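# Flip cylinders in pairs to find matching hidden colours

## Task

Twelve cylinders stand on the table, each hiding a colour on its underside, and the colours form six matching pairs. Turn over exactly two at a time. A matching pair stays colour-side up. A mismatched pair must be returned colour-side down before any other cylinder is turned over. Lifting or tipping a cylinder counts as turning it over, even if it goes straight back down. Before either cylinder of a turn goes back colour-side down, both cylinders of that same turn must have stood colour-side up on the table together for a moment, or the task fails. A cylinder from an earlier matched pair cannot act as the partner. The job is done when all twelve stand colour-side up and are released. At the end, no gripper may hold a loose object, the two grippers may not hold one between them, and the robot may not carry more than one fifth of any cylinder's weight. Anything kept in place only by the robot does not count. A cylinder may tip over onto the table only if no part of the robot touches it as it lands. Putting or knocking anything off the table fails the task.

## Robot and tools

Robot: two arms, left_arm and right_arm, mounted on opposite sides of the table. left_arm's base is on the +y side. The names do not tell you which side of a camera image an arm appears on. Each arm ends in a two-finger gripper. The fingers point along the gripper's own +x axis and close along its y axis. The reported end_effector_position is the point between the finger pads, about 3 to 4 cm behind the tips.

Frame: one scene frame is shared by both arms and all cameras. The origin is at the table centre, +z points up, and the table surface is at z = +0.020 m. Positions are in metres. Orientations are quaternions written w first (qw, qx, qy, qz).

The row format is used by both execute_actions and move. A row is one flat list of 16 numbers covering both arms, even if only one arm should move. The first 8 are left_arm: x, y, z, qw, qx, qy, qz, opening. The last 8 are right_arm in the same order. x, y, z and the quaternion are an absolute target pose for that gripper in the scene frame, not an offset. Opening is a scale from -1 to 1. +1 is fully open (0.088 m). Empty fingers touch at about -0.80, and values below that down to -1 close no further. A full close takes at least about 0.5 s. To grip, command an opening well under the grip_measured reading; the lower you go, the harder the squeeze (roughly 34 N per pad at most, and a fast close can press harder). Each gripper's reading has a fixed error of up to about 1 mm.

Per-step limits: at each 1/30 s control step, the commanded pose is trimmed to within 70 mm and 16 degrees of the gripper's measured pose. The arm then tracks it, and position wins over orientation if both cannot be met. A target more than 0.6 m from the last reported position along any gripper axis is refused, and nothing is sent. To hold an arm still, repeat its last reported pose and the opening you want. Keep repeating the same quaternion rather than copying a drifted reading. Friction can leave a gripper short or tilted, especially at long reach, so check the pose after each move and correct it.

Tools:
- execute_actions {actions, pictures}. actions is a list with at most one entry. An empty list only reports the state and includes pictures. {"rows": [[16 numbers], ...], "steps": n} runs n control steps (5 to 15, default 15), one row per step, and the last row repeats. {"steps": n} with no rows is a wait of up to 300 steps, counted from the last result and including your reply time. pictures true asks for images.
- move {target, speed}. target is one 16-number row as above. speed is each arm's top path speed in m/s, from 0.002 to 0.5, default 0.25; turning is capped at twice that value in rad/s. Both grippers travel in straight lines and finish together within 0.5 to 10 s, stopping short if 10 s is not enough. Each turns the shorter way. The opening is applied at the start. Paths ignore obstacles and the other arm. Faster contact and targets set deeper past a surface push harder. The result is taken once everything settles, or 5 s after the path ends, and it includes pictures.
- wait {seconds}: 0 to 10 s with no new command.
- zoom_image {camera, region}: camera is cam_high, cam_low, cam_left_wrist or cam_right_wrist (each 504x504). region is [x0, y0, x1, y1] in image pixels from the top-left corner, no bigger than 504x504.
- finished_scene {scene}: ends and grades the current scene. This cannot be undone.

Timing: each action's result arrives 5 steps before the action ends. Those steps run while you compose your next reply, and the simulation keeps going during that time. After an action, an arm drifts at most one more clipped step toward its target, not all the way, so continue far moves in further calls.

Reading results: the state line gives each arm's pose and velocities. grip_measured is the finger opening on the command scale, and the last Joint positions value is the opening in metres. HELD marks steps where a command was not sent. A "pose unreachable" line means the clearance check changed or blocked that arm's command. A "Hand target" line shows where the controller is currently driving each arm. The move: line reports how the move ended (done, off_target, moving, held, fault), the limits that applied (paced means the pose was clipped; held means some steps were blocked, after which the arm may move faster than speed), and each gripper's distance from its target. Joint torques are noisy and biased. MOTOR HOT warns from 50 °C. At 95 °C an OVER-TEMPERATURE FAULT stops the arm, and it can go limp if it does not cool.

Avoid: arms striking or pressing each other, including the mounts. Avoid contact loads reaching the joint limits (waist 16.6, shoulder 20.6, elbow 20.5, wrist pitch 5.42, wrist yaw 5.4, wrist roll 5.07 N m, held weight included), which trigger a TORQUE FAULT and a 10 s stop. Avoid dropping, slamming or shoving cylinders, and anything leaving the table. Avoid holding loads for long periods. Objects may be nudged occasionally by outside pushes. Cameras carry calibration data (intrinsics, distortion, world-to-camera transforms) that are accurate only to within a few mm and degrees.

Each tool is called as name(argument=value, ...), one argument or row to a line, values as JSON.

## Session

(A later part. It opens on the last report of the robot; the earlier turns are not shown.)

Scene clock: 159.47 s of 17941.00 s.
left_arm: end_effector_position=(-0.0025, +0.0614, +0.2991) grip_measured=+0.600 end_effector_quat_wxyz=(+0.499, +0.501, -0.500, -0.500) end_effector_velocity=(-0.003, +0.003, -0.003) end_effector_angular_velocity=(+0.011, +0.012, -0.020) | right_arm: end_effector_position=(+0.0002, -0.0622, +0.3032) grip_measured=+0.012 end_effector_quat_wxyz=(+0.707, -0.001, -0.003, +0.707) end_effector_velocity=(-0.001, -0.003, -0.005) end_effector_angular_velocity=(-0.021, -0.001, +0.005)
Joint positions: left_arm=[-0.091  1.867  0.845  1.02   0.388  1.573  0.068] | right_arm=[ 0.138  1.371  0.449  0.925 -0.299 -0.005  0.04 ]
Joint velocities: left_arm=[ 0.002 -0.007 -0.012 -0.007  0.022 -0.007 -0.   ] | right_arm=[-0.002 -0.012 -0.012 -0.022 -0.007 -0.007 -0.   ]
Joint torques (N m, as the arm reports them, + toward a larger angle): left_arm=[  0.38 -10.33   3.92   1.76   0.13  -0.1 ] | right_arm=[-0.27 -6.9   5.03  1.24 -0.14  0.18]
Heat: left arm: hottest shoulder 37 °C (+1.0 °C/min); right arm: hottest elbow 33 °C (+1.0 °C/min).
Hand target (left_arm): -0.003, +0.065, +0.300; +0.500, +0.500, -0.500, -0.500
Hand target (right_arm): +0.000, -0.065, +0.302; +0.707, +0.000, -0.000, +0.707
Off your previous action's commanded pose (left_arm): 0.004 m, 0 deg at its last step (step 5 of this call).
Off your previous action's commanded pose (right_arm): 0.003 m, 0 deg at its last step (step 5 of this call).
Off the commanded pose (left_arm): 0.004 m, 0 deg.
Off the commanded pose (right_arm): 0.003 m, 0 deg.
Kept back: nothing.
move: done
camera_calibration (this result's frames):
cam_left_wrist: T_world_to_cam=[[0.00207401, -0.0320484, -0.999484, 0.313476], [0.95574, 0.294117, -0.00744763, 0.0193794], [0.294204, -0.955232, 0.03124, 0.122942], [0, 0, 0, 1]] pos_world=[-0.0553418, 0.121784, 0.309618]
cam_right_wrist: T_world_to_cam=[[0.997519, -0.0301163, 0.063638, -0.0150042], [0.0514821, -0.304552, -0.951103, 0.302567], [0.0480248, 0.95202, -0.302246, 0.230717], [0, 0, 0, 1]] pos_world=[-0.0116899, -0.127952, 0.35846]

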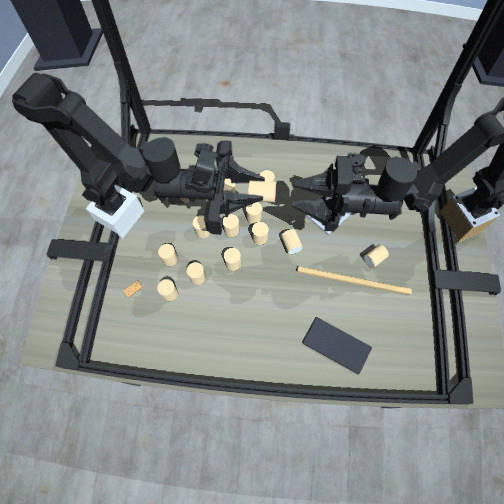

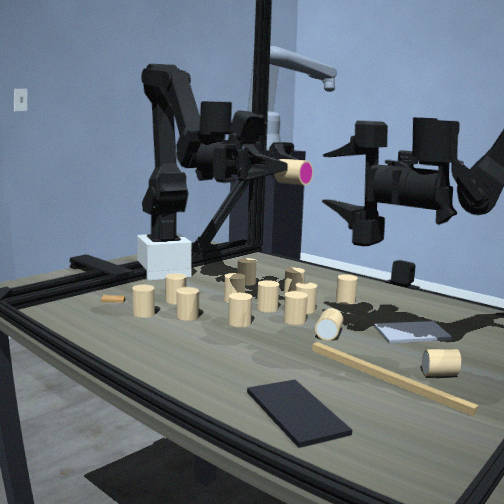

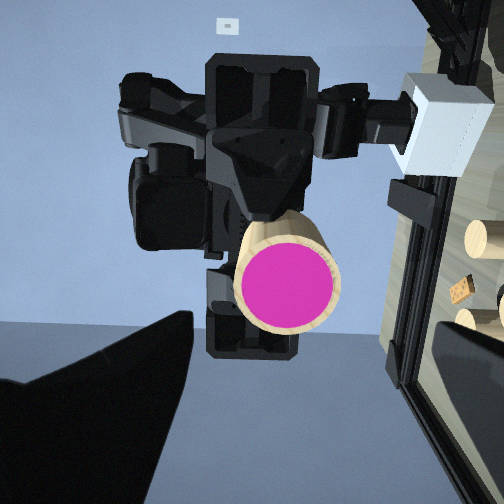

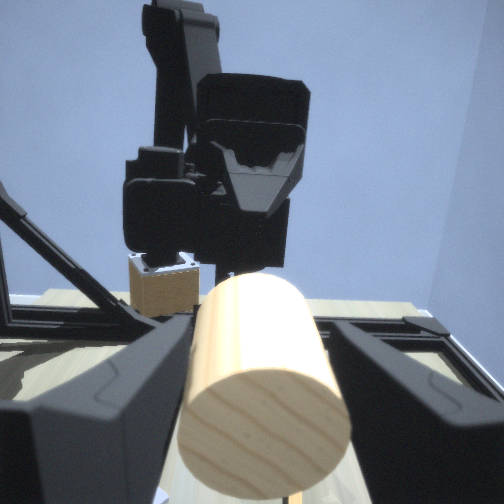

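Place D (magenta) at (-0.062,-0.252), then take A.

move(
  target=[-0.003,0.065,0.3,0.5,0.5,-0.5,-0.5,0.6,-0.062,-0.252,0.16,0.5,-0.5,0.5,0.5,-0.3],
  speed=0.5,
)

move(
  target=[-0.003,0.065,0.3,0.5,0.5,-0.5,-0.5,0.6,-0.062,-0.252,0.075,0.5,-0.5,0.5,0.5,-0.3],
  speed=0.2,
)

execute_actions(
  actions=[
    {"rows":[[-0.003,0.065,0.3,0.5,0.5,-0.5,-0.5,0.6,-0.062,-0.252,0.075,0.5,-0.5,0.5,0.5,0.6]],"steps":10},
  ],
)

move(
  target=[-0.003,0.065,0.3,0.5,0.5,-0.5,-0.5,0.6,-0.062,-0.252,0.15,0.5,-0.5,0.5,0.5,0.6],
  speed=0.4,
)

move(
  target=[-0.003,0.065,0.3,0.5,0.5,-0.5,-0.5,0.6,-0.153,-0.246,0.145,0.5,-0.5,0.5,0.5,0.6],
  speed=0.5,
)

move(
  target=[-0.003,0.065,0.3,0.5,0.5,-0.5,-0.5,0.6,-0.151,-0.246,0.075,0.5,-0.5,0.5,0.5,0.6],
  speed=0.2,
)

execute_actions(
  actions=[
    {"rows":[[-0.003,0.065,0.3,0.5,0.5,-0.5,-0.5,0.6,-0.151,-0.246,0.075,0.5,-0.5,0.5,0.5,-0.3]],"steps":10},
  ],
)

move(
  target=[-0.003,0.065,0.3,0.5,0.5,-0.5,-0.5,0.6,-0.151,-0.246,0.16,0.5,-0.5,0.5,0.5,-0.3],
  speed=0.4,
)

move(
  target=[-0.003,0.065,0.3,0.5,0.5,-0.5,-0.5,0.6,0,-0.065,0.302,0.707,0,0,0.707,-0.3],
  speed=0.5,
)

move(
  target=[-0.003,0.027,0.3,0.5,0.5,-0.5,-0.5,0.6,0,-0.027,0.302,0.707,0,0,0.707,-0.3],
)

execute_actions(
  actions=[
    {"rows":[[-0.003,0.027,0.3,0.5,0.5,-0.5,-0.5,-0.3,0,-0.027,0.302,0.707,0,0,0.707,-0.3]],"steps":12},
  ],
)

execute_actions(
  actions=[
    {"rows":[[-0.003,0.027,0.3,0.5,0.5,-0.5,-0.5,-0.3,0,-0.027,0.302,0.707,0,0,0.707,0.6]],"steps":8},
  ],
)

move(
  target=[-0.003,0.065,0.3,0.5,0.5,-0.5,-0.5,-0.3,0,-0.065,0.302,0.707,0,0,0.707,0.6],
  speed=0.4,
)

Scene clock: 162.33 s of 17941.00 s.
left_arm: end_effector_position=(-0.0025, +0.0617, +0.2991) grip_measured=+0.600 end_effector_quat_wxyz=(+0.499, +0.501, -0.500, -0.500) end_effector_velocity=(-0.001, +0.001, -0.001) end_effector_angular_velocity=(+0.007, +0.010, +0.005) | right_arm: end_effector_position=(-0.0616, -0.2550, +0.1605) grip_measured=+0.012 end_effector_quat_wxyz=(+0.496, -0.501, +0.498, +0.505) end_effector_velocity=(-0.002, -0.006, -0.002) end_effector_angular_velocity=(-0.031, +0.009, +0.010)
Joint positions: left_arm=[-0.09   1.866  0.843  1.022  0.389  1.573  0.068] | right_arm=[ 0.396  1.253  0.711 -1.027 -0.006 -0.053  0.04 ]
Joint velocities: left_arm=[-0.002 -0.007 -0.007 -0.007 -0.007 -0.007 -0.   ] | right_arm=[ 0.002  0.007 -0.002 -0.022 -0.007 -0.007  0.   ]
Joint torques (N m, as the arm reports them, + toward a larger angle): left_arm=[  0.19 -10.71   4.4    1.76   0.15  -0.14] | right_arm=[ 0.32 -3.38  7.05 -0.08  0.02  0.18]
Heat: left arm: hottest shoulder 37 °C (+1.0 °C/min); right arm: hottest elbow 33 °C (+1.0 °C/min).
Hand target (left_arm): -0.003, +0.065, +0.300; +0.500, +0.500, -0.500, -0.500
Hand target (right_arm): -0.062, -0.253, +0.162; +0.496, -0.502, +0.498, +0.503
Off the commanded pose (left_arm): 0.003 m, 0 deg.
Off the commanded pose (right_arm): 0.003 m, 1 deg.
Kept back: nothing.
move: done
camera_calibration (this result's frames):
cam_left_wrist: T_world_to_cam=[[0.0022182, -0.0324014, -0.999472, 0.313507], [0.955741, 0.294115, -0.00741362, 0.0192685], [0.2942, -0.955221, 0.0316198, 0.123166], [0, 0, 0, 1]] pos_world=[-0.0553465, 0.122142, 0.30959]
cam_right_wrist: T_world_to_cam=[[0.997134, 0.0717089, 0.0241145, 0.0821879], [0.0609691, -0.95038, 0.305059, -0.254408], [0.0447933, -0.302715, -0.952028, 0.158234], [0, 0, 0, 1]] pos_world=[-0.0735291, -0.199778, 0.226271]

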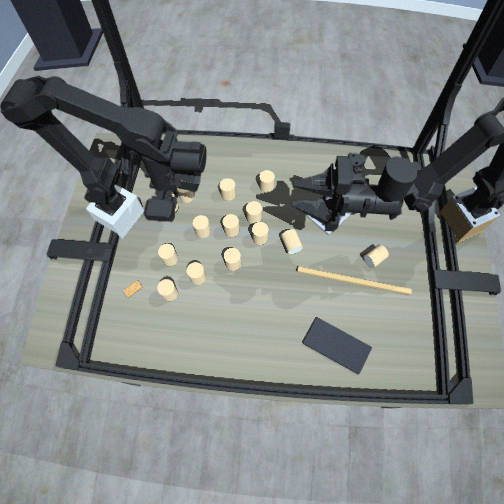

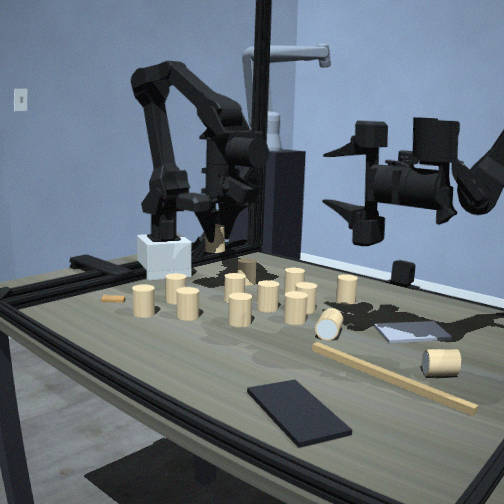

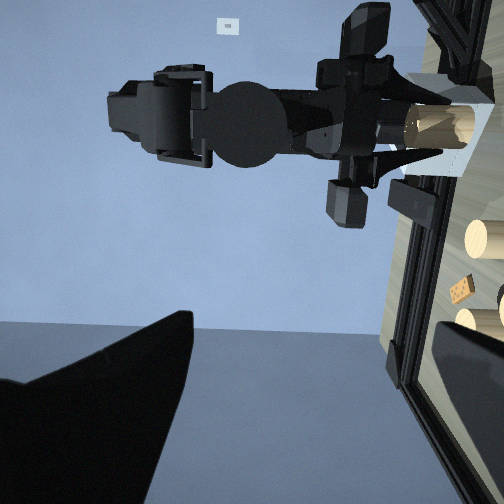

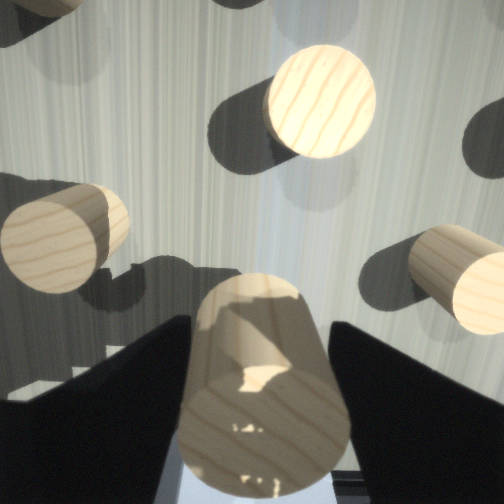

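Scene clock: 163.40 s of 17941.00 s.
left_arm: end_effector_position=(-0.0026, +0.0618, +0.2991) grip_measured=+0.600 end_effector_quat_wxyz=(+0.499, +0.501, -0.500, -0.500) end_effector_velocity=(-0.000, +0.001, -0.002) end_effector_angular_velocity=(+0.016, +0.014, +0.005) | right_arm: end_effector_position=(-0.0618, -0.2499, +0.0784) grip_measured=+0.012 end_effector_quat_wxyz=(+0.502, -0.497, +0.497, +0.504) end_effector_velocity=(-0.004, -0.000, -0.002) end_effector_angular_velocity=(-0.002, +0.022, +0.010)
Joint positions: left_arm=[-0.09   1.865  0.843  1.022  0.389  1.573  0.068] | right_arm=[ 0.401  1.472  0.497 -0.584 -0.003 -0.038  0.04 ]
Joint velocities: left_arm=[-0.002 -0.007 -0.002 -0.022 -0.007 -0.007  0.   ] | right_arm=[ 0.002  0.007 -0.002  0.007 -0.022 -0.007  0.   ]
Joint torques (N m, as the arm reports them, + toward a larger angle): left_arm=[  0.27 -10.63   4.03   1.75   0.06  -0.11] | right_arm=[ 0.27 -3.91  3.5   0.3   0.02  0.18]
Heat: left arm: hottest shoulder 37 °C (+1.0 °C/min); right arm: hottest elbow 33 °C (+1.0 °C/min).
Hand target (left_arm): -0.003, +0.065, +0.300; +0.500, +0.500, -0.500, -0.500
Hand target (right_arm): -0.062, -0.253, +0.075; +0.500, -0.500, +0.500, +0.500
Off the commanded pose (left_arm): 0.003 m, 0 deg.
Off the commanded pose (right_arm): 0.004 m, 1 deg.
Kept back: nothing.
move: done
camera_calibration (this result's frames):
cam_left_wrist: T_world_to_cam=[[0.0022182, -0.0324014, -0.999472, 0.313539], [0.955741, 0.294115, -0.00741362, 0.0192774], [0.2942, -0.955221, 0.0316198, 0.123261], [0, 0, 0, 1]] pos_world=[-0.0553831, 0.122231, 0.309619]
cam_right_wrist: T_world_to_cam=[[0.997745, 0.060767, 0.0284862, 0.0809604], [0.0496622, -0.954006, 0.295646, -0.225431], [0.0451415, -0.293565, -0.954873, 0.0841258], [0, 0, 0, 1]] pos_world=[-0.0733801, -0.195286, 0.144671]

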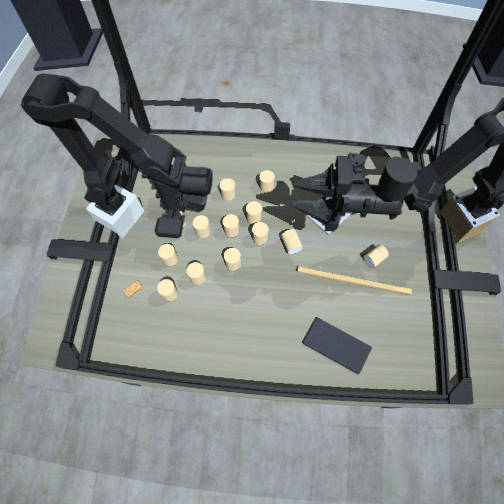

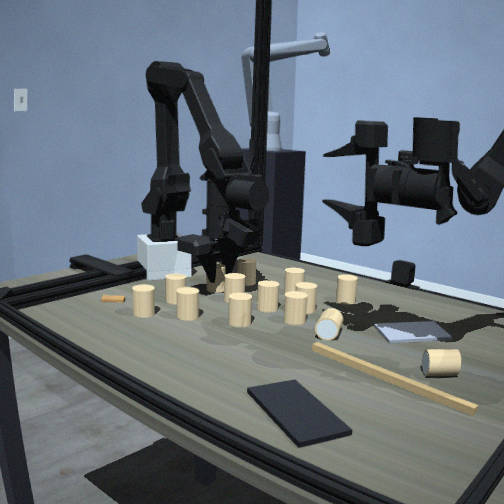

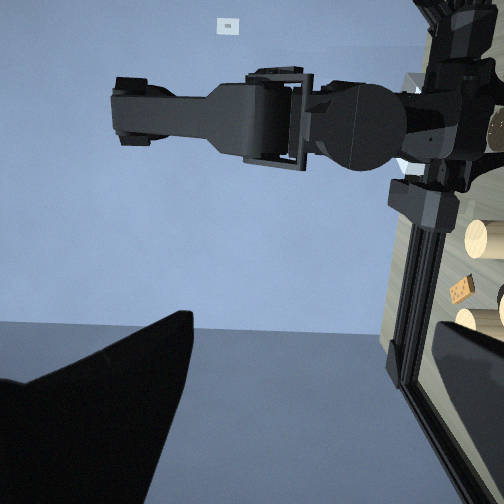

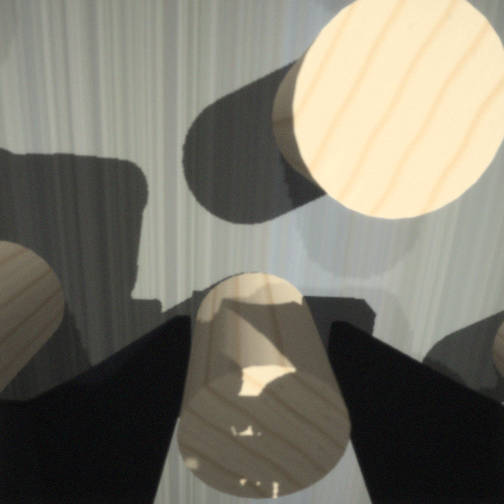

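Scene clock: 163.57 s of 17941.00 s.
left_arm: end_effector_position=(-0.0026, +0.0618, +0.2991) grip_measured=+0.600 end_effector_quat_wxyz=(+0.500, +0.501, -0.500, -0.500) end_effector_velocity=(-0.000, +0.001, +0.001) end_effector_angular_velocity=(+0.002, +0.008, +0.005) | right_arm: end_effector_position=(-0.0619, -0.2498, +0.0776) grip_measured=+0.287 end_effector_quat_wxyz=(+0.501, -0.497, +0.497, +0.504) end_effector_velocity=(+0.001, -0.004, -0.002) end_effector_angular_velocity=(-0.022, -0.007, +0.005)
Joint positions: left_arm=[-0.09   1.865  0.843  1.022  0.389  1.573  0.068] | right_arm=[ 0.401  1.477  0.497 -0.581 -0.003 -0.038  0.053]
Joint velocities: left_arm=[-0.002 -0.007 -0.002 -0.007 -0.007 -0.007  0.   ] | right_arm=[-0.002  0.012 -0.002 -0.007  0.007 -0.007  0.171]
Joint torques (N m, as the arm reports them, + toward a larger angle): left_arm=[  0.32 -10.29   4.18   1.76   0.12  -0.11] | right_arm=[ 0.25 -3.91  3.77  0.29  0.02  0.18]
Heat: left arm: hottest shoulder 37 °C (+1.0 °C/min); right arm: hottest elbow 33 °C (+1.0 °C/min).
Steps of this call (steps 1 to 5: the first 5 steps of this action). Readings (end_effector_position):
1: left_arm (-0.0026, +0.0618, +0.2991) | right_arm (-0.0618, -0.2499, +0.0782)
2: left_arm (-0.0026, +0.0618, +0.2991) | right_arm (-0.0618, -0.2498, +0.0780)
4: left_arm (-0.0026, +0.0618, +0.2991) | right_arm (-0.0619, -0.2497, +0.0777)
5: the state above

Scene clock: 165.10 s of 17941.00 s.
left_arm: end_effector_position=(-0.0026, +0.0618, +0.2991) grip_measured=+0.600 end_effector_quat_wxyz=(+0.500, +0.501, -0.500, -0.500) end_effector_velocity=(-0.000, +0.000, -0.001) end_effector_angular_velocity=(+0.007, +0.025, +0.005) | right_arm: end_effector_position=(-0.0619, -0.2533, +0.1463) grip_measured=+0.600 end_effector_quat_wxyz=(+0.496, -0.503, +0.503, +0.499) end_effector_velocity=(+0.000, -0.004, +0.002) end_effector_angular_velocity=(-0.012, +0.008, +0.015)
Joint positions: left_arm=[-0.09   1.865  0.843  1.022  0.389  1.573  0.068] | right_arm=[ 0.401  1.295  0.68  -0.967 -0.003 -0.038  0.068]
Joint velocities: left_arm=[-0.002 -0.002 -0.002 -0.007 -0.007 -0.022 -0.   ] | right_arm=[-0.007 -0.007  0.002 -0.022 -0.007 -0.022  0.   ]
Joint torques (N m, as the arm reports them, + toward a larger angle): left_arm=[  0.35 -10.54   4.09   1.77   0.08  -0.14] | right_arm=[ 0.26 -5.19  6.81 -0.1   0.02  0.17]
Heat: left arm: hottest shoulder 37 °C (+1.0 °C/min); right arm: hottest elbow 33 °C (+1.0 °C/min).
Hand target (left_arm): -0.003, +0.065, +0.300; +0.500, +0.500, -0.500, -0.500
Hand target (right_arm): -0.062, -0.251, +0.150; +0.500, -0.500, +0.500, +0.500
Off your previous action's commanded pose (left_arm): 0.003 m, 0 deg at its last step (step 5 of this call).
Off your previous action's commanded pose (right_arm): 0.003 m, 1 deg at its last step (step 5 of this call).
Off the commanded pose (left_arm): 0.003 m, 0 deg.
Off the commanded pose (right_arm): 0.004 m, 1 deg.
Kept back: nothing.
move: done
camera_calibration (this result's frames):
cam_left_wrist: T_world_to_cam=[[0.00183694, -0.0324015, -0.999473, 0.313538], [0.955738, 0.294115, -0.00777825, 0.0193864], [0.294212, -0.955221, 0.0315077, 0.123295], [0, 0, 0, 1]] pos_world=[-0.0553791, 0.122231, 0.309639]
cam_right_wrist: T_world_to_cam=[[0.997768, 0.0614035, 0.0262524, 0.0798402], [0.0499121, -0.946873, 0.31771, -0.250162], [0.0443661, -0.31569, -0.947825, 0.141321], [0, 0, 0, 1]] pos_world=[-0.0734458, -0.197161, 0.21133]

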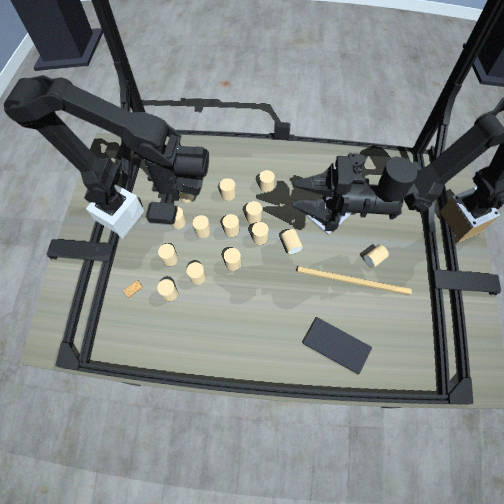

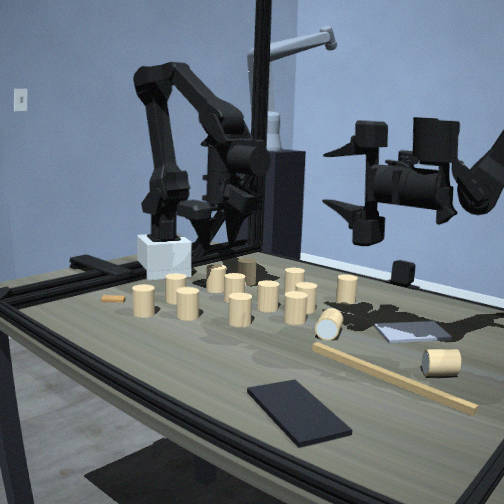

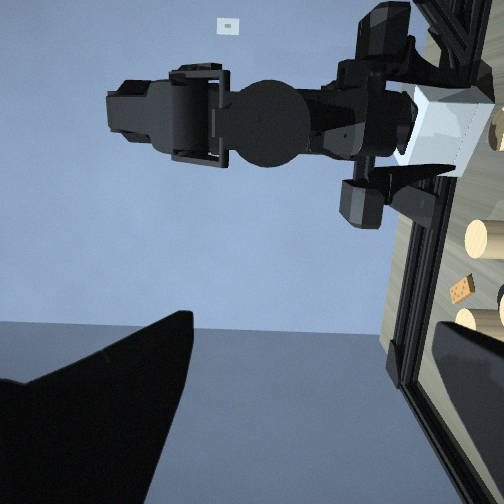

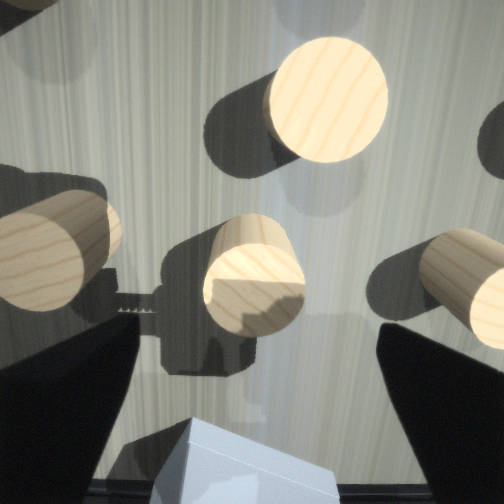

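Scene clock: 166.07 s of 17941.00 s.
left_arm: end_effector_position=(-0.0026, +0.0618, +0.2993) grip_measured=+0.600 end_effector_quat_wxyz=(+0.500, +0.501, -0.500, -0.500) end_effector_velocity=(-0.003, +0.001, -0.000) end_effector_angular_velocity=(-0.002, +0.006, -0.010) | right_arm: end_effector_position=(-0.1505, -0.2484, +0.1444) grip_measured=+0.600 end_effector_quat_wxyz=(+0.499, -0.502, +0.499, +0.499) end_effector_velocity=(-0.003, -0.002, +0.000) end_effector_angular_velocity=(-0.010, +0.004, +0.005)
Joint positions: left_arm=[-0.09   1.865  0.843  1.022  0.389  1.573  0.068] | right_arm=[ 0.857  1.387  0.74  -0.927  0.001  0.418  0.068]
Joint velocities: left_arm=[-0.002 -0.002 -0.007  0.007  0.007 -0.007 -0.   ] | right_arm=[ 0.012  0.002  0.002 -0.007 -0.007  0.007 -0.   ]
Joint torques (N m, as the arm reports them, + toward a larger angle): left_arm=[  0.15 -10.45   4.05   1.75   0.13  -0.09] | right_arm=[ 0.29 -4.11  6.72  0.28  0.07  0.18]
Heat: left arm: hottest shoulder 37 °C (+1.0 °C/min); right arm: hottest elbow 33 °C (+1.0 °C/min).
Hand target (left_arm): -0.003, +0.065, +0.300; +0.500, +0.500, -0.500, -0.500
Hand target (right_arm): -0.152, -0.246, +0.145; +0.502, -0.500, +0.499, +0.499
Off the commanded pose (left_arm): 0.003 m, 0 deg.
Off the commanded pose (right_arm): 0.004 m, 0 deg.
Kept back: nothing.
move: done
camera_calibration (this result's frames):
cam_left_wrist: T_world_to_cam=[[0.00198157, -0.0327543, -0.999461, 0.313734], [0.955739, 0.294112, -0.00774376, 0.0193802], [0.294208, -0.955209, 0.0318874, 0.123203], [0, 0, 0, 1]] pos_world=[-0.0553914, 0.122261, 0.309787]
cam_right_wrist: T_world_to_cam=[[0.997608, 0.0611717, 0.0322004, 0.167041], [0.0482508, -0.949726, 0.309343, -0.240257], [0.0495046, -0.307049, -0.950405, 0.14831], [0, 0, 0, 1]] pos_world=[-0.162391, -0.192858, 0.209897]

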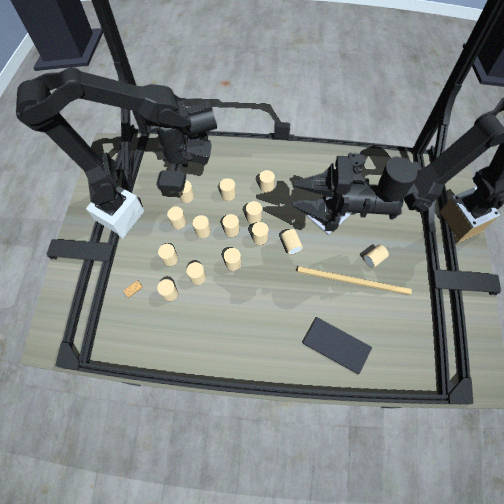

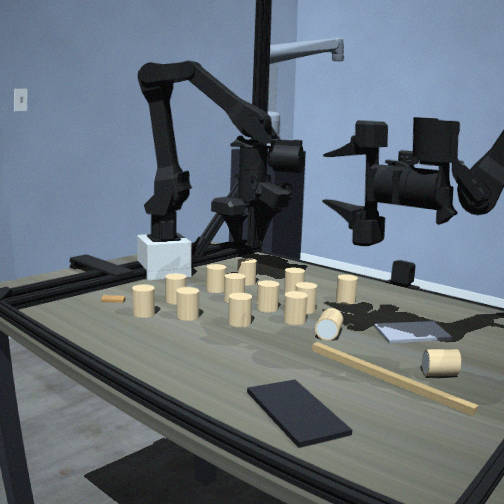

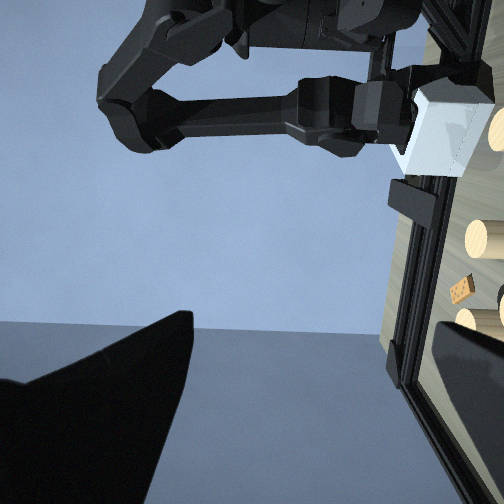

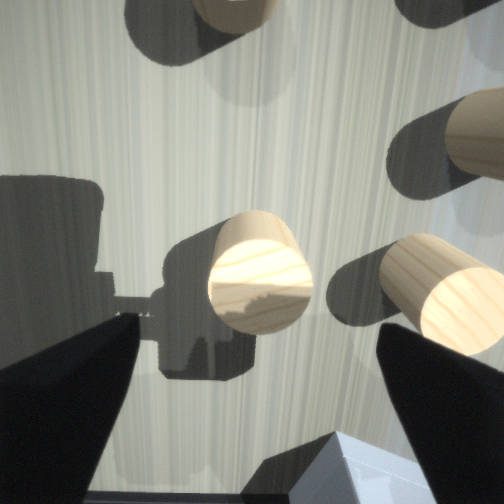

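Scene clock: 167.03 s of 17941.00 s.
left_arm: end_effector_position=(-0.0026, +0.0619, +0.2992) grip_measured=+0.600 end_effector_quat_wxyz=(+0.500, +0.501, -0.500, -0.500) end_effector_velocity=(+0.002, +0.001, -0.003) end_effector_angular_velocity=(+0.011, +0.027, +0.020) | right_arm: end_effector_position=(-0.1525, -0.2438, +0.0789) grip_measured=+0.600 end_effector_quat_wxyz=(+0.502, -0.496, +0.497, +0.505) end_effector_velocity=(-0.001, +0.002, -0.003) end_effector_angular_velocity=(+0.004, +0.010, +0.005)
Joint positions: left_arm=[-0.09   1.865  0.843  1.022  0.389  1.573  0.068] | right_arm=[ 0.857  1.565  0.586 -0.578  0.001  0.418  0.068]
Joint velocities: left_arm=[-0.002 -0.002 -0.007 -0.007 -0.022 -0.022 -0.   ] | right_arm=[-0.002  0.012 -0.002  0.022 -0.007 -0.007 -0.   ]
Joint torques (N m, as the arm reports them, + toward a larger angle): left_arm=[ -0.01 -10.55   4.03   1.77   0.15  -0.12] | right_arm=[-0.33 -4.54  3.34  0.32 -0.07 -0.06]
Heat: left arm: hottest shoulder 37 °C (+1.0 °C/min); right arm: hottest elbow 33 °C (+1.0 °C/min).
Hand target (left_arm): -0.003, +0.065, +0.300; +0.500, +0.500, -0.500, -0.500
Hand target (right_arm): -0.151, -0.247, +0.075; +0.500, -0.500, +0.500, +0.500
Off the commanded pose (left_arm): 0.003 m, 0 deg.
Off the commanded pose (right_arm): 0.005 m, 1 deg.
Kept back: nothing.
move: done
camera_calibration (this result's frames):
cam_left_wrist: T_world_to_cam=[[0.00183694, -0.0324015, -0.999473, 0.313571], [0.955738, 0.294115, -0.00777825, 0.0193954], [0.294212, -0.955221, 0.0315077, 0.12339], [0, 0, 0, 1]] pos_world=[-0.0554156, 0.12232, 0.309669]
cam_right_wrist: T_world_to_cam=[[0.997831, 0.060343, 0.0262927, 0.171165], [0.0499568, -0.95437, 0.294419, -0.215148], [0.0428591, -0.292467, -0.955315, 0.0905265], [0, 0, 0, 1]] pos_world=[-0.163926, -0.189184, 0.145325]

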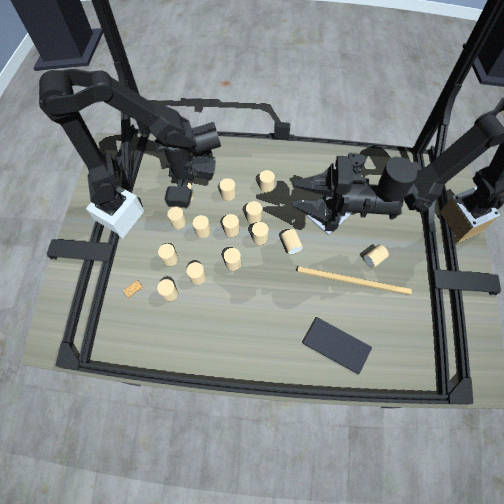

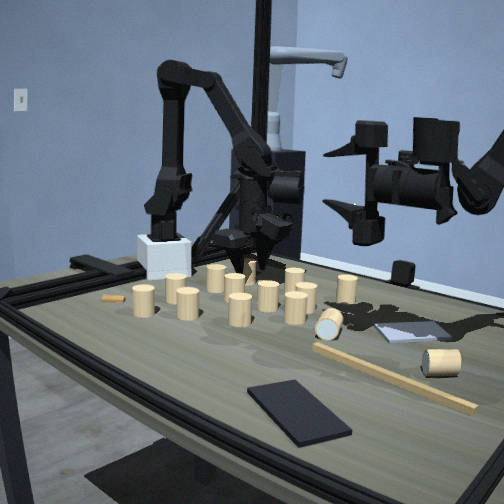

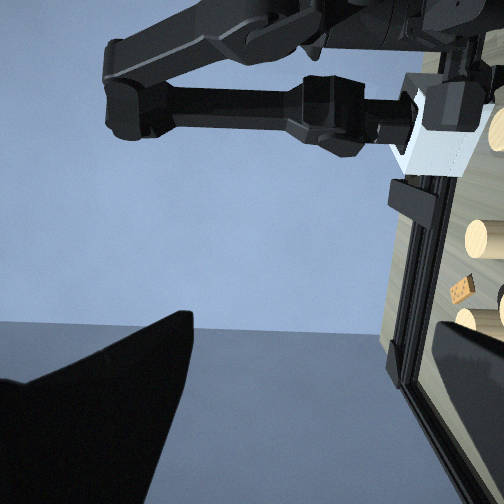

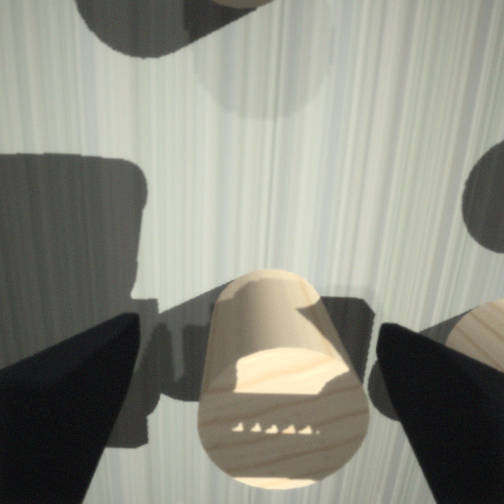

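Scene clock: 167.20 s of 17941.00 s.
left_arm: end_effector_position=(-0.0026, +0.0619, +0.2992) grip_measured=+0.600 end_effector_quat_wxyz=(+0.500, +0.501, -0.500, -0.500) end_effector_velocity=(+0.000, -0.001, +0.001) end_effector_angular_velocity=(+0.002, -0.006, +0.005) | right_arm: end_effector_position=(-0.1522, -0.2436, +0.0781) grip_measured=+0.014 end_effector_quat_wxyz=(+0.502, -0.497, +0.497, +0.504) end_effector_velocity=(-0.014, -0.003, -0.002) end_effector_angular_velocity=(-0.034, +0.105, +0.011)
Joint positions: left_arm=[-0.09   1.865  0.843  1.022  0.389  1.573  0.068] | right_arm=[ 0.856  1.569  0.586 -0.576  0.003  0.418  0.04 ]
Joint velocities: left_arm=[-0.002 -0.002  0.002 -0.007 -0.007  0.007 -0.   ] | right_arm=[-0.012  0.007 -0.002  0.022 -0.11  -0.022 -0.175]
Joint torques (N m, as the arm reports them, + toward a larger angle): left_arm=[  0.06 -10.41   4.18   1.8    0.1   -0.1 ] | right_arm=[-0.27 -4.54  3.62  0.31 -0.13 -0.05]
Heat: left arm: hottest shoulder 37 °C (+1.0 °C/min); right arm: hottest elbow 33 °C (+1.0 °C/min).
Steps of this call (steps 1 to 5: the first 5 steps of this action). Readings (end_effector_position):
1: left_arm (-0.0026, +0.0619, +0.2992) | right_arm (-0.1525, -0.2437, +0.0787)
2: left_arm (-0.0026, +0.0619, +0.2992) | right_arm (-0.1525, -0.2436, +0.0786)
4: left_arm (-0.0026, +0.0619, +0.2992) | right_arm (-0.1522, -0.2436, +0.0782)
5: the state above

Scene clock: 168.40 s of 17941.00 s.
left_arm: end_effector_position=(-0.0026, +0.0619, +0.2992) grip_measured=+0.600 end_effector_quat_wxyz=(+0.500, +0.501, -0.500, -0.500) end_effector_velocity=(+0.005, +0.000, -0.002) end_effector_angular_velocity=(+0.016, +0.014, +0.024) | right_arm: end_effector_position=(-0.1505, -0.2475, +0.1556) grip_measured=+0.019 end_effector_quat_wxyz=(+0.499, -0.505, +0.501, +0.495) end_effector_velocity=(+0.002, -0.009, +0.003) end_effector_angular_velocity=(-0.036, -0.008, -0.020)
Joint positions: left_arm=[-0.09   1.865  0.843  1.022  0.389  1.573  0.068] | right_arm=[ 0.856  1.382  0.783 -0.986  0.002  0.418  0.04 ]
Joint velocities: left_arm=[ 0.002 -0.002  0.002 -0.022 -0.022 -0.007 -0.   ] | right_arm=[ 0.002 -0.007  0.007 -0.051 -0.007  0.022  0.   ]
Joint torques (N m, as the arm reports them, + toward a larger angle): left_arm=[  0.28 -10.37   4.28   1.76   0.1   -0.09] | right_arm=[-0.27 -6.17  6.9  -0.1  -0.09 -0.06]
Heat: left arm: hottest shoulder 38 °C (+2.0 °C/min); right arm: hottest elbow 33 °C (+1.0 °C/min).
Hand target (left_arm): -0.003, +0.065, +0.300; +0.500, +0.500, -0.500, -0.500
Hand target (right_arm): -0.151, -0.245, +0.160; +0.500, -0.500, +0.500, +0.500
Off your previous action's commanded pose (left_arm): 0.003 m, 0 deg at its last step (step 5 of this call).
Off your previous action's commanded pose (right_arm): 0.004 m, 1 deg at its last step (step 5 of this call).
Off the commanded pose (left_arm): 0.003 m, 0 deg.
Off the commanded pose (right_arm): 0.005 m, 1 deg.
Kept back: nothing.
move: done
camera_calibration (this result's frames):
cam_left_wrist: T_world_to_cam=[[0.00183694, -0.0324015, -0.999473, 0.313571], [0.955738, 0.294115, -0.00777825, 0.0193954], [0.294212, -0.955221, 0.0315077, 0.12339], [0, 0, 0, 1]] pos_world=[-0.0554156, 0.12232, 0.309669]
cam_right_wrist: T_world_to_cam=[[0.997561, 0.0596009, 0.0363168, 0.165611], [0.0449671, -0.946801, 0.318661, -0.244027], [0.0533773, -0.316251, -0.947173, 0.157036], [0, 0, 0, 1]] pos_world=[-0.162616, -0.191253, 0.220487]

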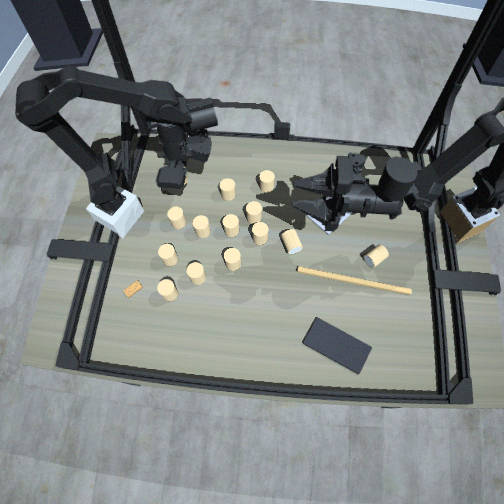

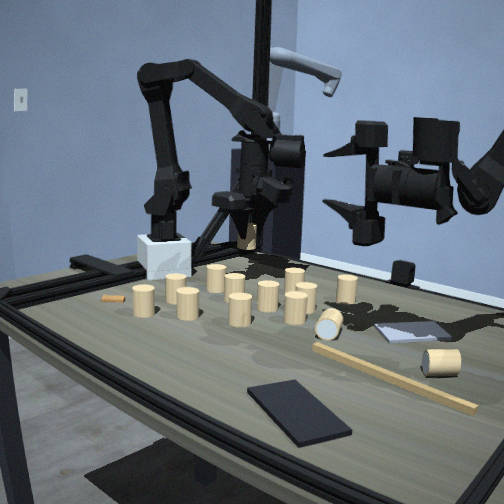

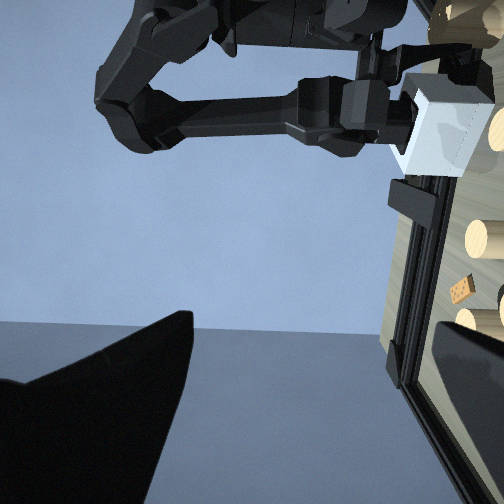

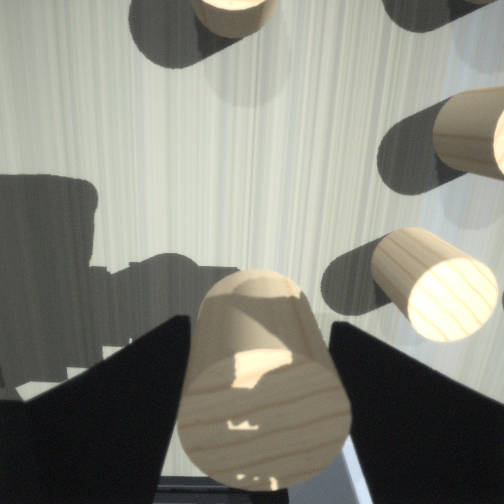

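Scene clock: 170.70 s of 17941.00 s.
left_arm: end_effector_position=(-0.0026, +0.0619, +0.2993) grip_measured=+0.600 end_effector_quat_wxyz=(+0.500, +0.501, -0.500, -0.500) end_effector_velocity=(-0.003, +0.002, +0.000) end_effector_angular_velocity=(-0.002, +0.006, +0.000) | right_arm: end_effector_position=(-0.0017, -0.0631, +0.3056) grip_measured=+0.019 end_effector_quat_wxyz=(+0.711, +0.000, -0.006, +0.703) end_effector_velocity=(+0.002, +0.000, -0.001) end_effector_angular_velocity=(+0.012, -0.011, -0.000)
Joint positions: left_arm=[-0.09   1.865  0.843  1.022  0.389  1.573  0.068] | right_arm=[ 0.151  1.358  0.445  0.921 -0.275 -0.005  0.04 ]
Joint velocities: left_arm=[-0.007 -0.007 -0.012  0.007 -0.007 -0.007 -0.   ] | right_arm=[-0.007  0.017 -0.007  0.037 -0.007 -0.007 -0.   ]
Joint torques (N m, as the arm reports them, + toward a larger angle): left_arm=[ -0.06 -10.49   4.35   1.78   0.11  -0.1 ] | right_arm=[-0.29 -4.8   5.14  1.62 -0.14  0.18]
Heat: left arm: hottest shoulder 38 °C (+2.0 °C/min); right arm: hottest elbow 33 °C (+1.0 °C/min).
Hand target (left_arm): -0.003, +0.065, +0.300; +0.500, +0.500, -0.500, -0.500
Hand target (right_arm): -0.001, -0.064, +0.300; +0.711, -0.000, +0.001, +0.703
Off the commanded pose (left_arm): 0.003 m, 0 deg.
Off the commanded pose (right_arm): 0.004 m, 1 deg.
Kept back: nothing.
move: done
camera_calibration (this result's frames):
cam_left_wrist: T_world_to_cam=[[0.00198157, -0.0327543, -0.999461, 0.313767], [0.955739, 0.294112, -0.00774376, 0.0193892], [0.294208, -0.955209, 0.0318874, 0.123298], [0, 0, 0, 1]] pos_world=[-0.055428, 0.12235, 0.309816]
cam_right_wrist: T_world_to_cam=[[0.997005, -0.0407483, 0.0657241, -0.0146544], [0.050546, -0.29983, -0.952653, 0.305427], [0.0585251, 0.953122, -0.296873, 0.230849], [0, 0, 0, 1]] pos_world=[-0.0143381, -0.129049, 0.360462]

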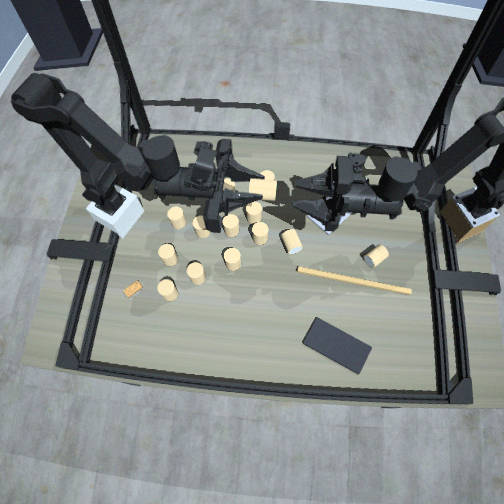

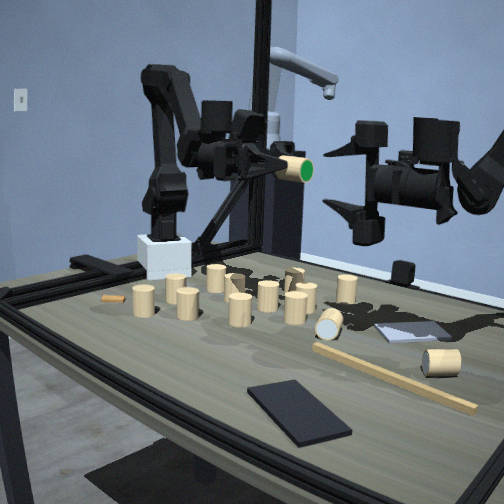

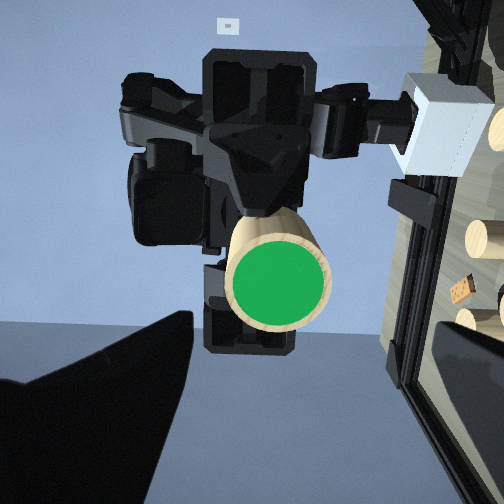

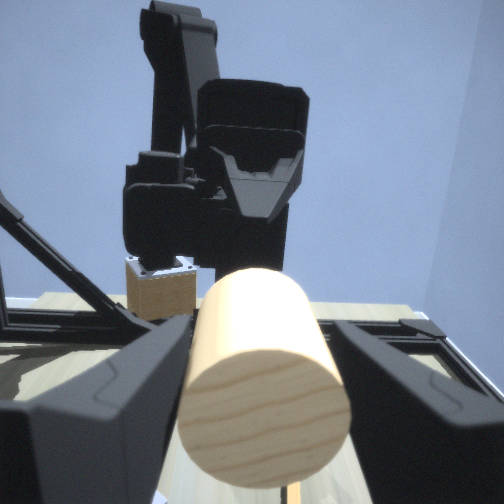

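Scene clock: 171.57 s of 17941.00 s.
left_arm: end_effector_position=(-0.0033, +0.0307, +0.3037) grip_measured=+0.600 end_effector_quat_wxyz=(+0.501, +0.499, -0.503, -0.497) end_effector_velocity=(+0.001, -0.002, +0.005) end_effector_angular_velocity=(-0.016, +0.016, +0.005) | right_arm: end_effector_position=(-0.0000, -0.0301, +0.3000) grip_measured=+0.020 end_effector_quat_wxyz=(+0.707, -0.003, +0.001, +0.707) end_effector_velocity=(+0.000, +0.001, -0.003) end_effector_angular_velocity=(-0.012, -0.019, +0.005)
Joint positions: left_arm=[-0.123  1.944  0.975  0.977  0.356  1.573  0.068] | right_arm=[ 0.174  1.508  0.555  0.948 -0.262 -0.005  0.04 ]
Joint velocities: left_arm=[-0.002  0.002  0.012  0.007 -0.007 -0.022 -0.   ] | right_arm=[-0.002  0.007  0.002 -0.007 -0.007 -0.022 -0.   ]
Joint torques (N m, as the arm reports them, + toward a larger angle): left_arm=[-0.01 -7.75  6.36  1.45 -0.08 -0.09] | right_arm=[ 0.3  -5.75  7.67  1.63  0.03  0.17]
Heat: left arm: hottest shoulder 38 °C (+2.0 °C/min); right arm: hottest elbow 33 °C (+1.0 °C/min).
Hand target (left_arm): -0.003, +0.027, +0.300; +0.500, +0.500, -0.500, -0.500
Hand target (right_arm): -0.000, -0.027, +0.302; +0.707, -0.000, -0.000, +0.707
Off the commanded pose (left_arm): 0.005 m, 0 deg.
Off the commanded pose (right_arm): 0.004 m, 0 deg.
Kept back: nothing.
move: done
camera_calibration (this result's frames):
cam_left_wrist: T_world_to_cam=[[0.00476134, -0.0402537, -0.999178, 0.317265], [0.955985, 0.293327, -0.00726171, 0.0291126], [0.293378, -0.955164, 0.0398786, 0.0910695], [0, 0, 0, 1]] pos_world=[-0.0560596, 0.091218, 0.313584]
cam_right_wrist: T_world_to_cam=[[0.99762, -0.0295834, 0.0622906, -0.0132432], [0.0499594, -0.312576, -0.948578, 0.308297], [0.0475327, 0.949432, -0.310353, 0.201616], [0, 0, 0, 1]] pos_world=[-0.011774, -0.0954462, 0.355841]

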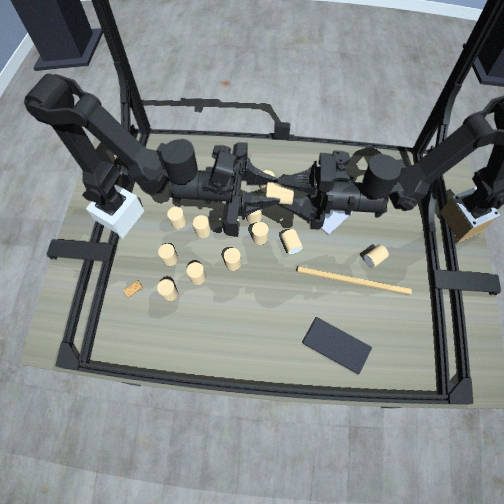

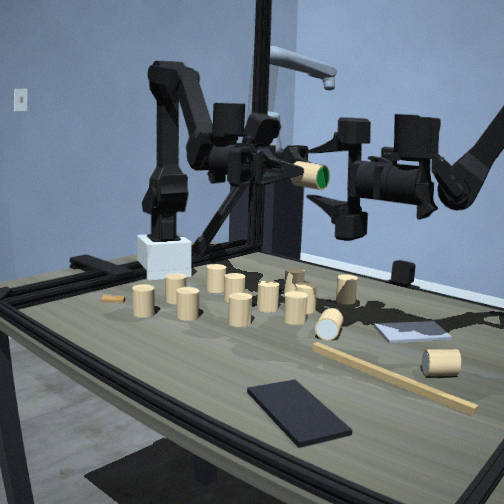

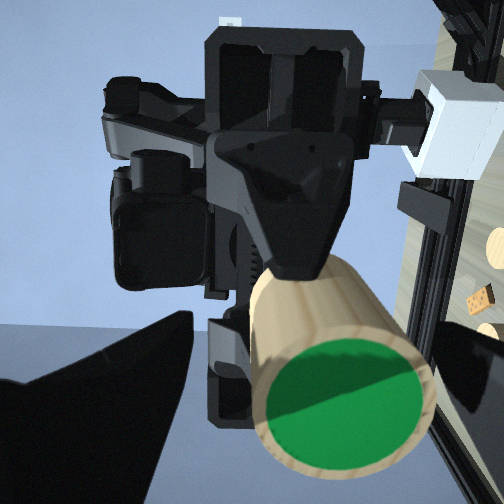

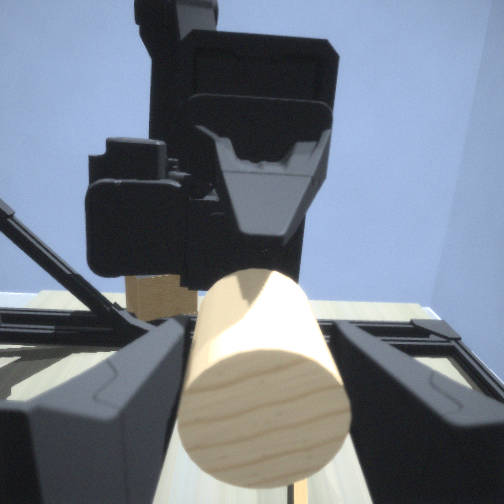

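Scene clock: 171.80 s of 17941.00 s.
left_arm: end_effector_position=(-0.0030, +0.0304, +0.3028) grip_measured=+0.026 end_effector_quat_wxyz=(+0.500, +0.500, -0.502, -0.498) end_effector_velocity=(-0.000, -0.000, -0.004) end_effector_angular_velocity=(+0.011, -0.003, +0.005) | right_arm: end_effector_position=(+0.0000, -0.0297, +0.3008) grip_measured=+0.020 end_effector_quat_wxyz=(+0.707, -0.002, -0.000, +0.707) end_effector_velocity=(-0.002, -0.001, -0.002) end_effector_angular_velocity=(-0.007, -0.005, +0.020)
Joint positions: left_arm=[-0.123  1.946  0.976  0.975  0.356  1.572  0.04 ] | right_arm=[ 0.175  1.509  0.556  0.95  -0.262 -0.005  0.04 ]
Joint velocities: left_arm=[-0.002  0.002 -0.002 -0.007 -0.007  0.007 -0.   ] | right_arm=[-0.002 -0.002 -0.002 -0.007 -0.022 -0.007 -0.   ]
Joint torques (N m, as the arm reports them, + toward a larger angle): left_arm=[-0.23 -8.09  6.66  1.59 -0.09 -0.14] | right_arm=[ 0.28 -5.72  7.56  1.47  0.03  0.17]
Heat: left arm: hottest shoulder 38 °C (+2.0 °C/min); right arm: hottest elbow 33 °C (+1.0 °C/min).
Steps of this call (steps 1 to 7: the first 7 steps of this action). Readings (end_effector_position):
1: left_arm (-0.0032, +0.0306, +0.3038) | right_arm (+0.0000, -0.0300, +0.3000)
2: left_arm (-0.0032, +0.0306, +0.3035) | right_arm (+0.0001, -0.0299, +0.3000)
4: left_arm (-0.0031, +0.0305, +0.3036) | right_arm (-0.0000, -0.0298, +0.3001)
7: the state above

Scene clock: 172.07 s of 17941.00 s.
left_arm: end_effector_position=(-0.0030, +0.0304, +0.3026) grip_measured=+0.026 end_effector_quat_wxyz=(+0.500, +0.500, -0.501, -0.498) end_effector_velocity=(+0.000, -0.001, -0.004) end_effector_angular_velocity=(+0.011, +0.012, +0.005) | right_arm: end_effector_position=(+0.0000, -0.0296, +0.3009) grip_measured=+0.077 end_effector_quat_wxyz=(+0.707, -0.002, -0.000, +0.707) end_effector_velocity=(-0.002, +0.002, +0.002) end_effector_angular_velocity=(+0.002, -0.008, +0.020)
Joint positions: left_arm=[-0.123  1.946  0.976  0.974  0.356  1.572  0.04 ] | right_arm=[ 0.175  1.509  0.557  0.95  -0.262 -0.005  0.043]
Joint velocities: left_arm=[-0.002  0.007  0.002 -0.007 -0.007 -0.007 -0.   ] | right_arm=[-0.002  0.002  0.012 -0.007 -0.022 -0.007  0.114]
Joint torques (N m, as the arm reports them, + toward a larger angle): left_arm=[-0.04 -8.28  6.84  1.62 -0.1  -0.09] | right_arm=[ 0.27 -5.77  7.43  1.46  0.03  0.15]
Heat: left arm: hottest shoulder 38 °C (+2.0 °C/min); right arm: hottest elbow 33 °C (+1.0 °C/min).
Off your previous action's commanded pose (left_arm): 0.004 m, 0 deg at its last step (step 5 of this call).
Off your previous action's commanded pose (right_arm): 0.003 m, 0 deg at its last step (step 5 of this call).
Steps of this call (steps 1 to 5: the last 5 steps of your previous action; steps 6 to 8: the first 3 steps of this action). Readings (end_effector_position):
6: left_arm (-0.0030, +0.0304, +0.3028) | right_arm (+0.0000, -0.0297, +0.3008)
7: left_arm (-0.0030, +0.0304, +0.3028) | right_arm (+0.0000, -0.0297, +0.3008)
8: the state above

Scene clock: 173.57 s of 17941.00 s.
left_arm: end_effector_position=(-0.0028, +0.0615, +0.2972) grip_measured=+0.024 end_effector_quat_wxyz=(+0.499, +0.501, -0.498, -0.502) end_effector_velocity=(+0.001, +0.002, -0.003) end_effector_angular_velocity=(+0.011, +0.026, +0.020) | right_arm: end_effector_position=(+0.0002, -0.0621, +0.3043) grip_measured=+0.600 end_effector_quat_wxyz=(+0.707, -0.000, -0.004, +0.707) end_effector_velocity=(-0.001, -0.003, -0.000) end_effector_angular_velocity=(-0.002, -0.007, +0.015)
Joint positions: left_arm=[-0.091  1.869  0.843  1.019  0.388  1.572  0.04 ] | right_arm=[ 0.138  1.371  0.45   0.927 -0.299 -0.005  0.068]
Joint velocities: left_arm=[-0.002 -0.007 -0.012 -0.007 -0.022 -0.022 -0.001] | right_arm=[-0.007 -0.012 -0.007 -0.007 -0.022 -0.007 -0.   ]
Joint torques (N m, as the arm reports them, + toward a larger angle): left_arm=[  0.37 -10.53   4.31   1.86   0.1   -0.07] | right_arm=[-0.26 -6.69  4.87  1.15 -0.12  0.17]
Heat: left arm: hottest shoulder 38 °C (+2.0 °C/min); right arm: hottest elbow 33 °C (+1.0 °C/min).
Hand target (left_arm): -0.003, +0.065, +0.300; +0.500, +0.500, -0.500, -0.500
Hand target (right_arm): +0.000, -0.065, +0.302; +0.707, +0.000, +0.000, +0.707
Off your previous action's commanded pose (left_arm): 0.004 m, 0 deg at its last step (step 5 of this call).
Off your previous action's commanded pose (right_arm): 0.003 m, 0 deg at its last step (step 5 of this call).
Off the commanded pose (left_arm): 0.004 m, 0 deg.
Off the commanded pose (right_arm): 0.004 m, 0 deg.
Kept back: nothing.
move: done
camera_calibration (this result's frames):
cam_left_wrist: T_world_to_cam=[[-0.000958924, -0.0274613, -0.999622, 0.311377], [0.955826, 0.293794, -0.00898794, 0.020047], [0.29393, -0.955474, 0.0259665, 0.124787], [0, 0, 0, 1]] pos_world=[-0.0555416, 0.121892, 0.308199]
cam_right_wrist: T_world_to_cam=[[0.997454, -0.0303266, 0.0645464, -0.0153882], [0.0524433, -0.301429, -0.952045, 0.304083], [0.0483285, 0.953006, -0.299071, 0.230038], [0, 0, 0, 1]] pos_world=[-0.0117154, -0.128035, 0.359292]

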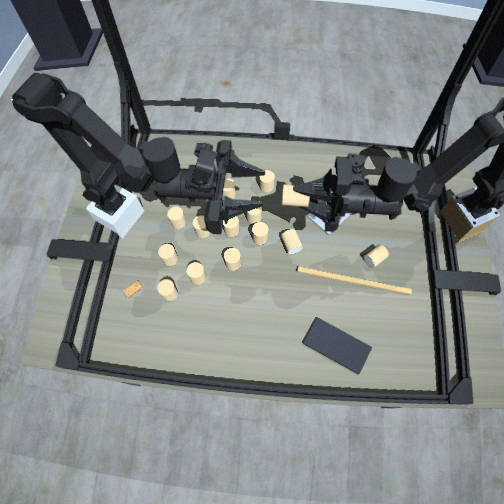

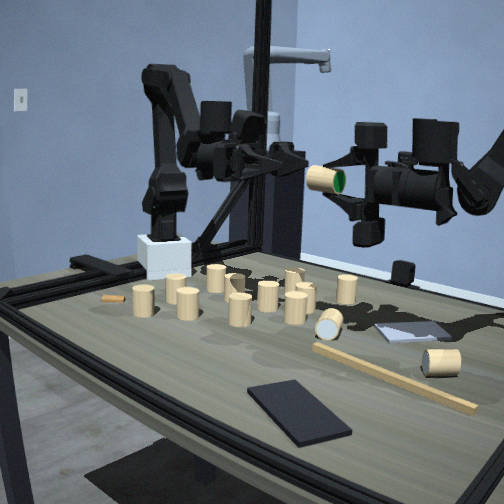

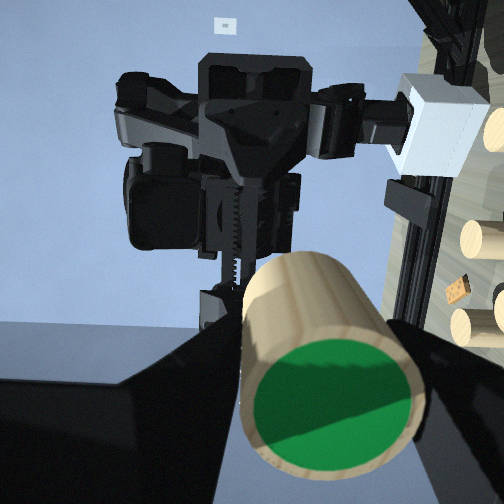

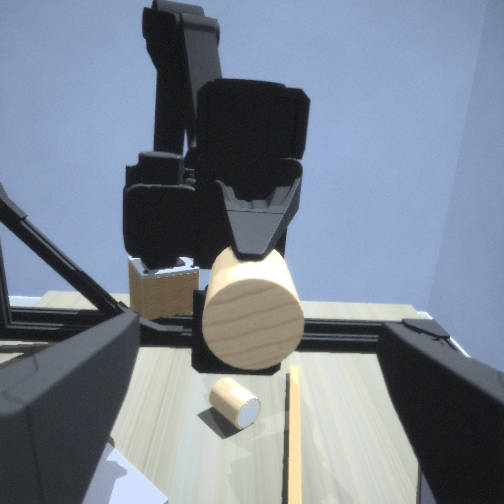

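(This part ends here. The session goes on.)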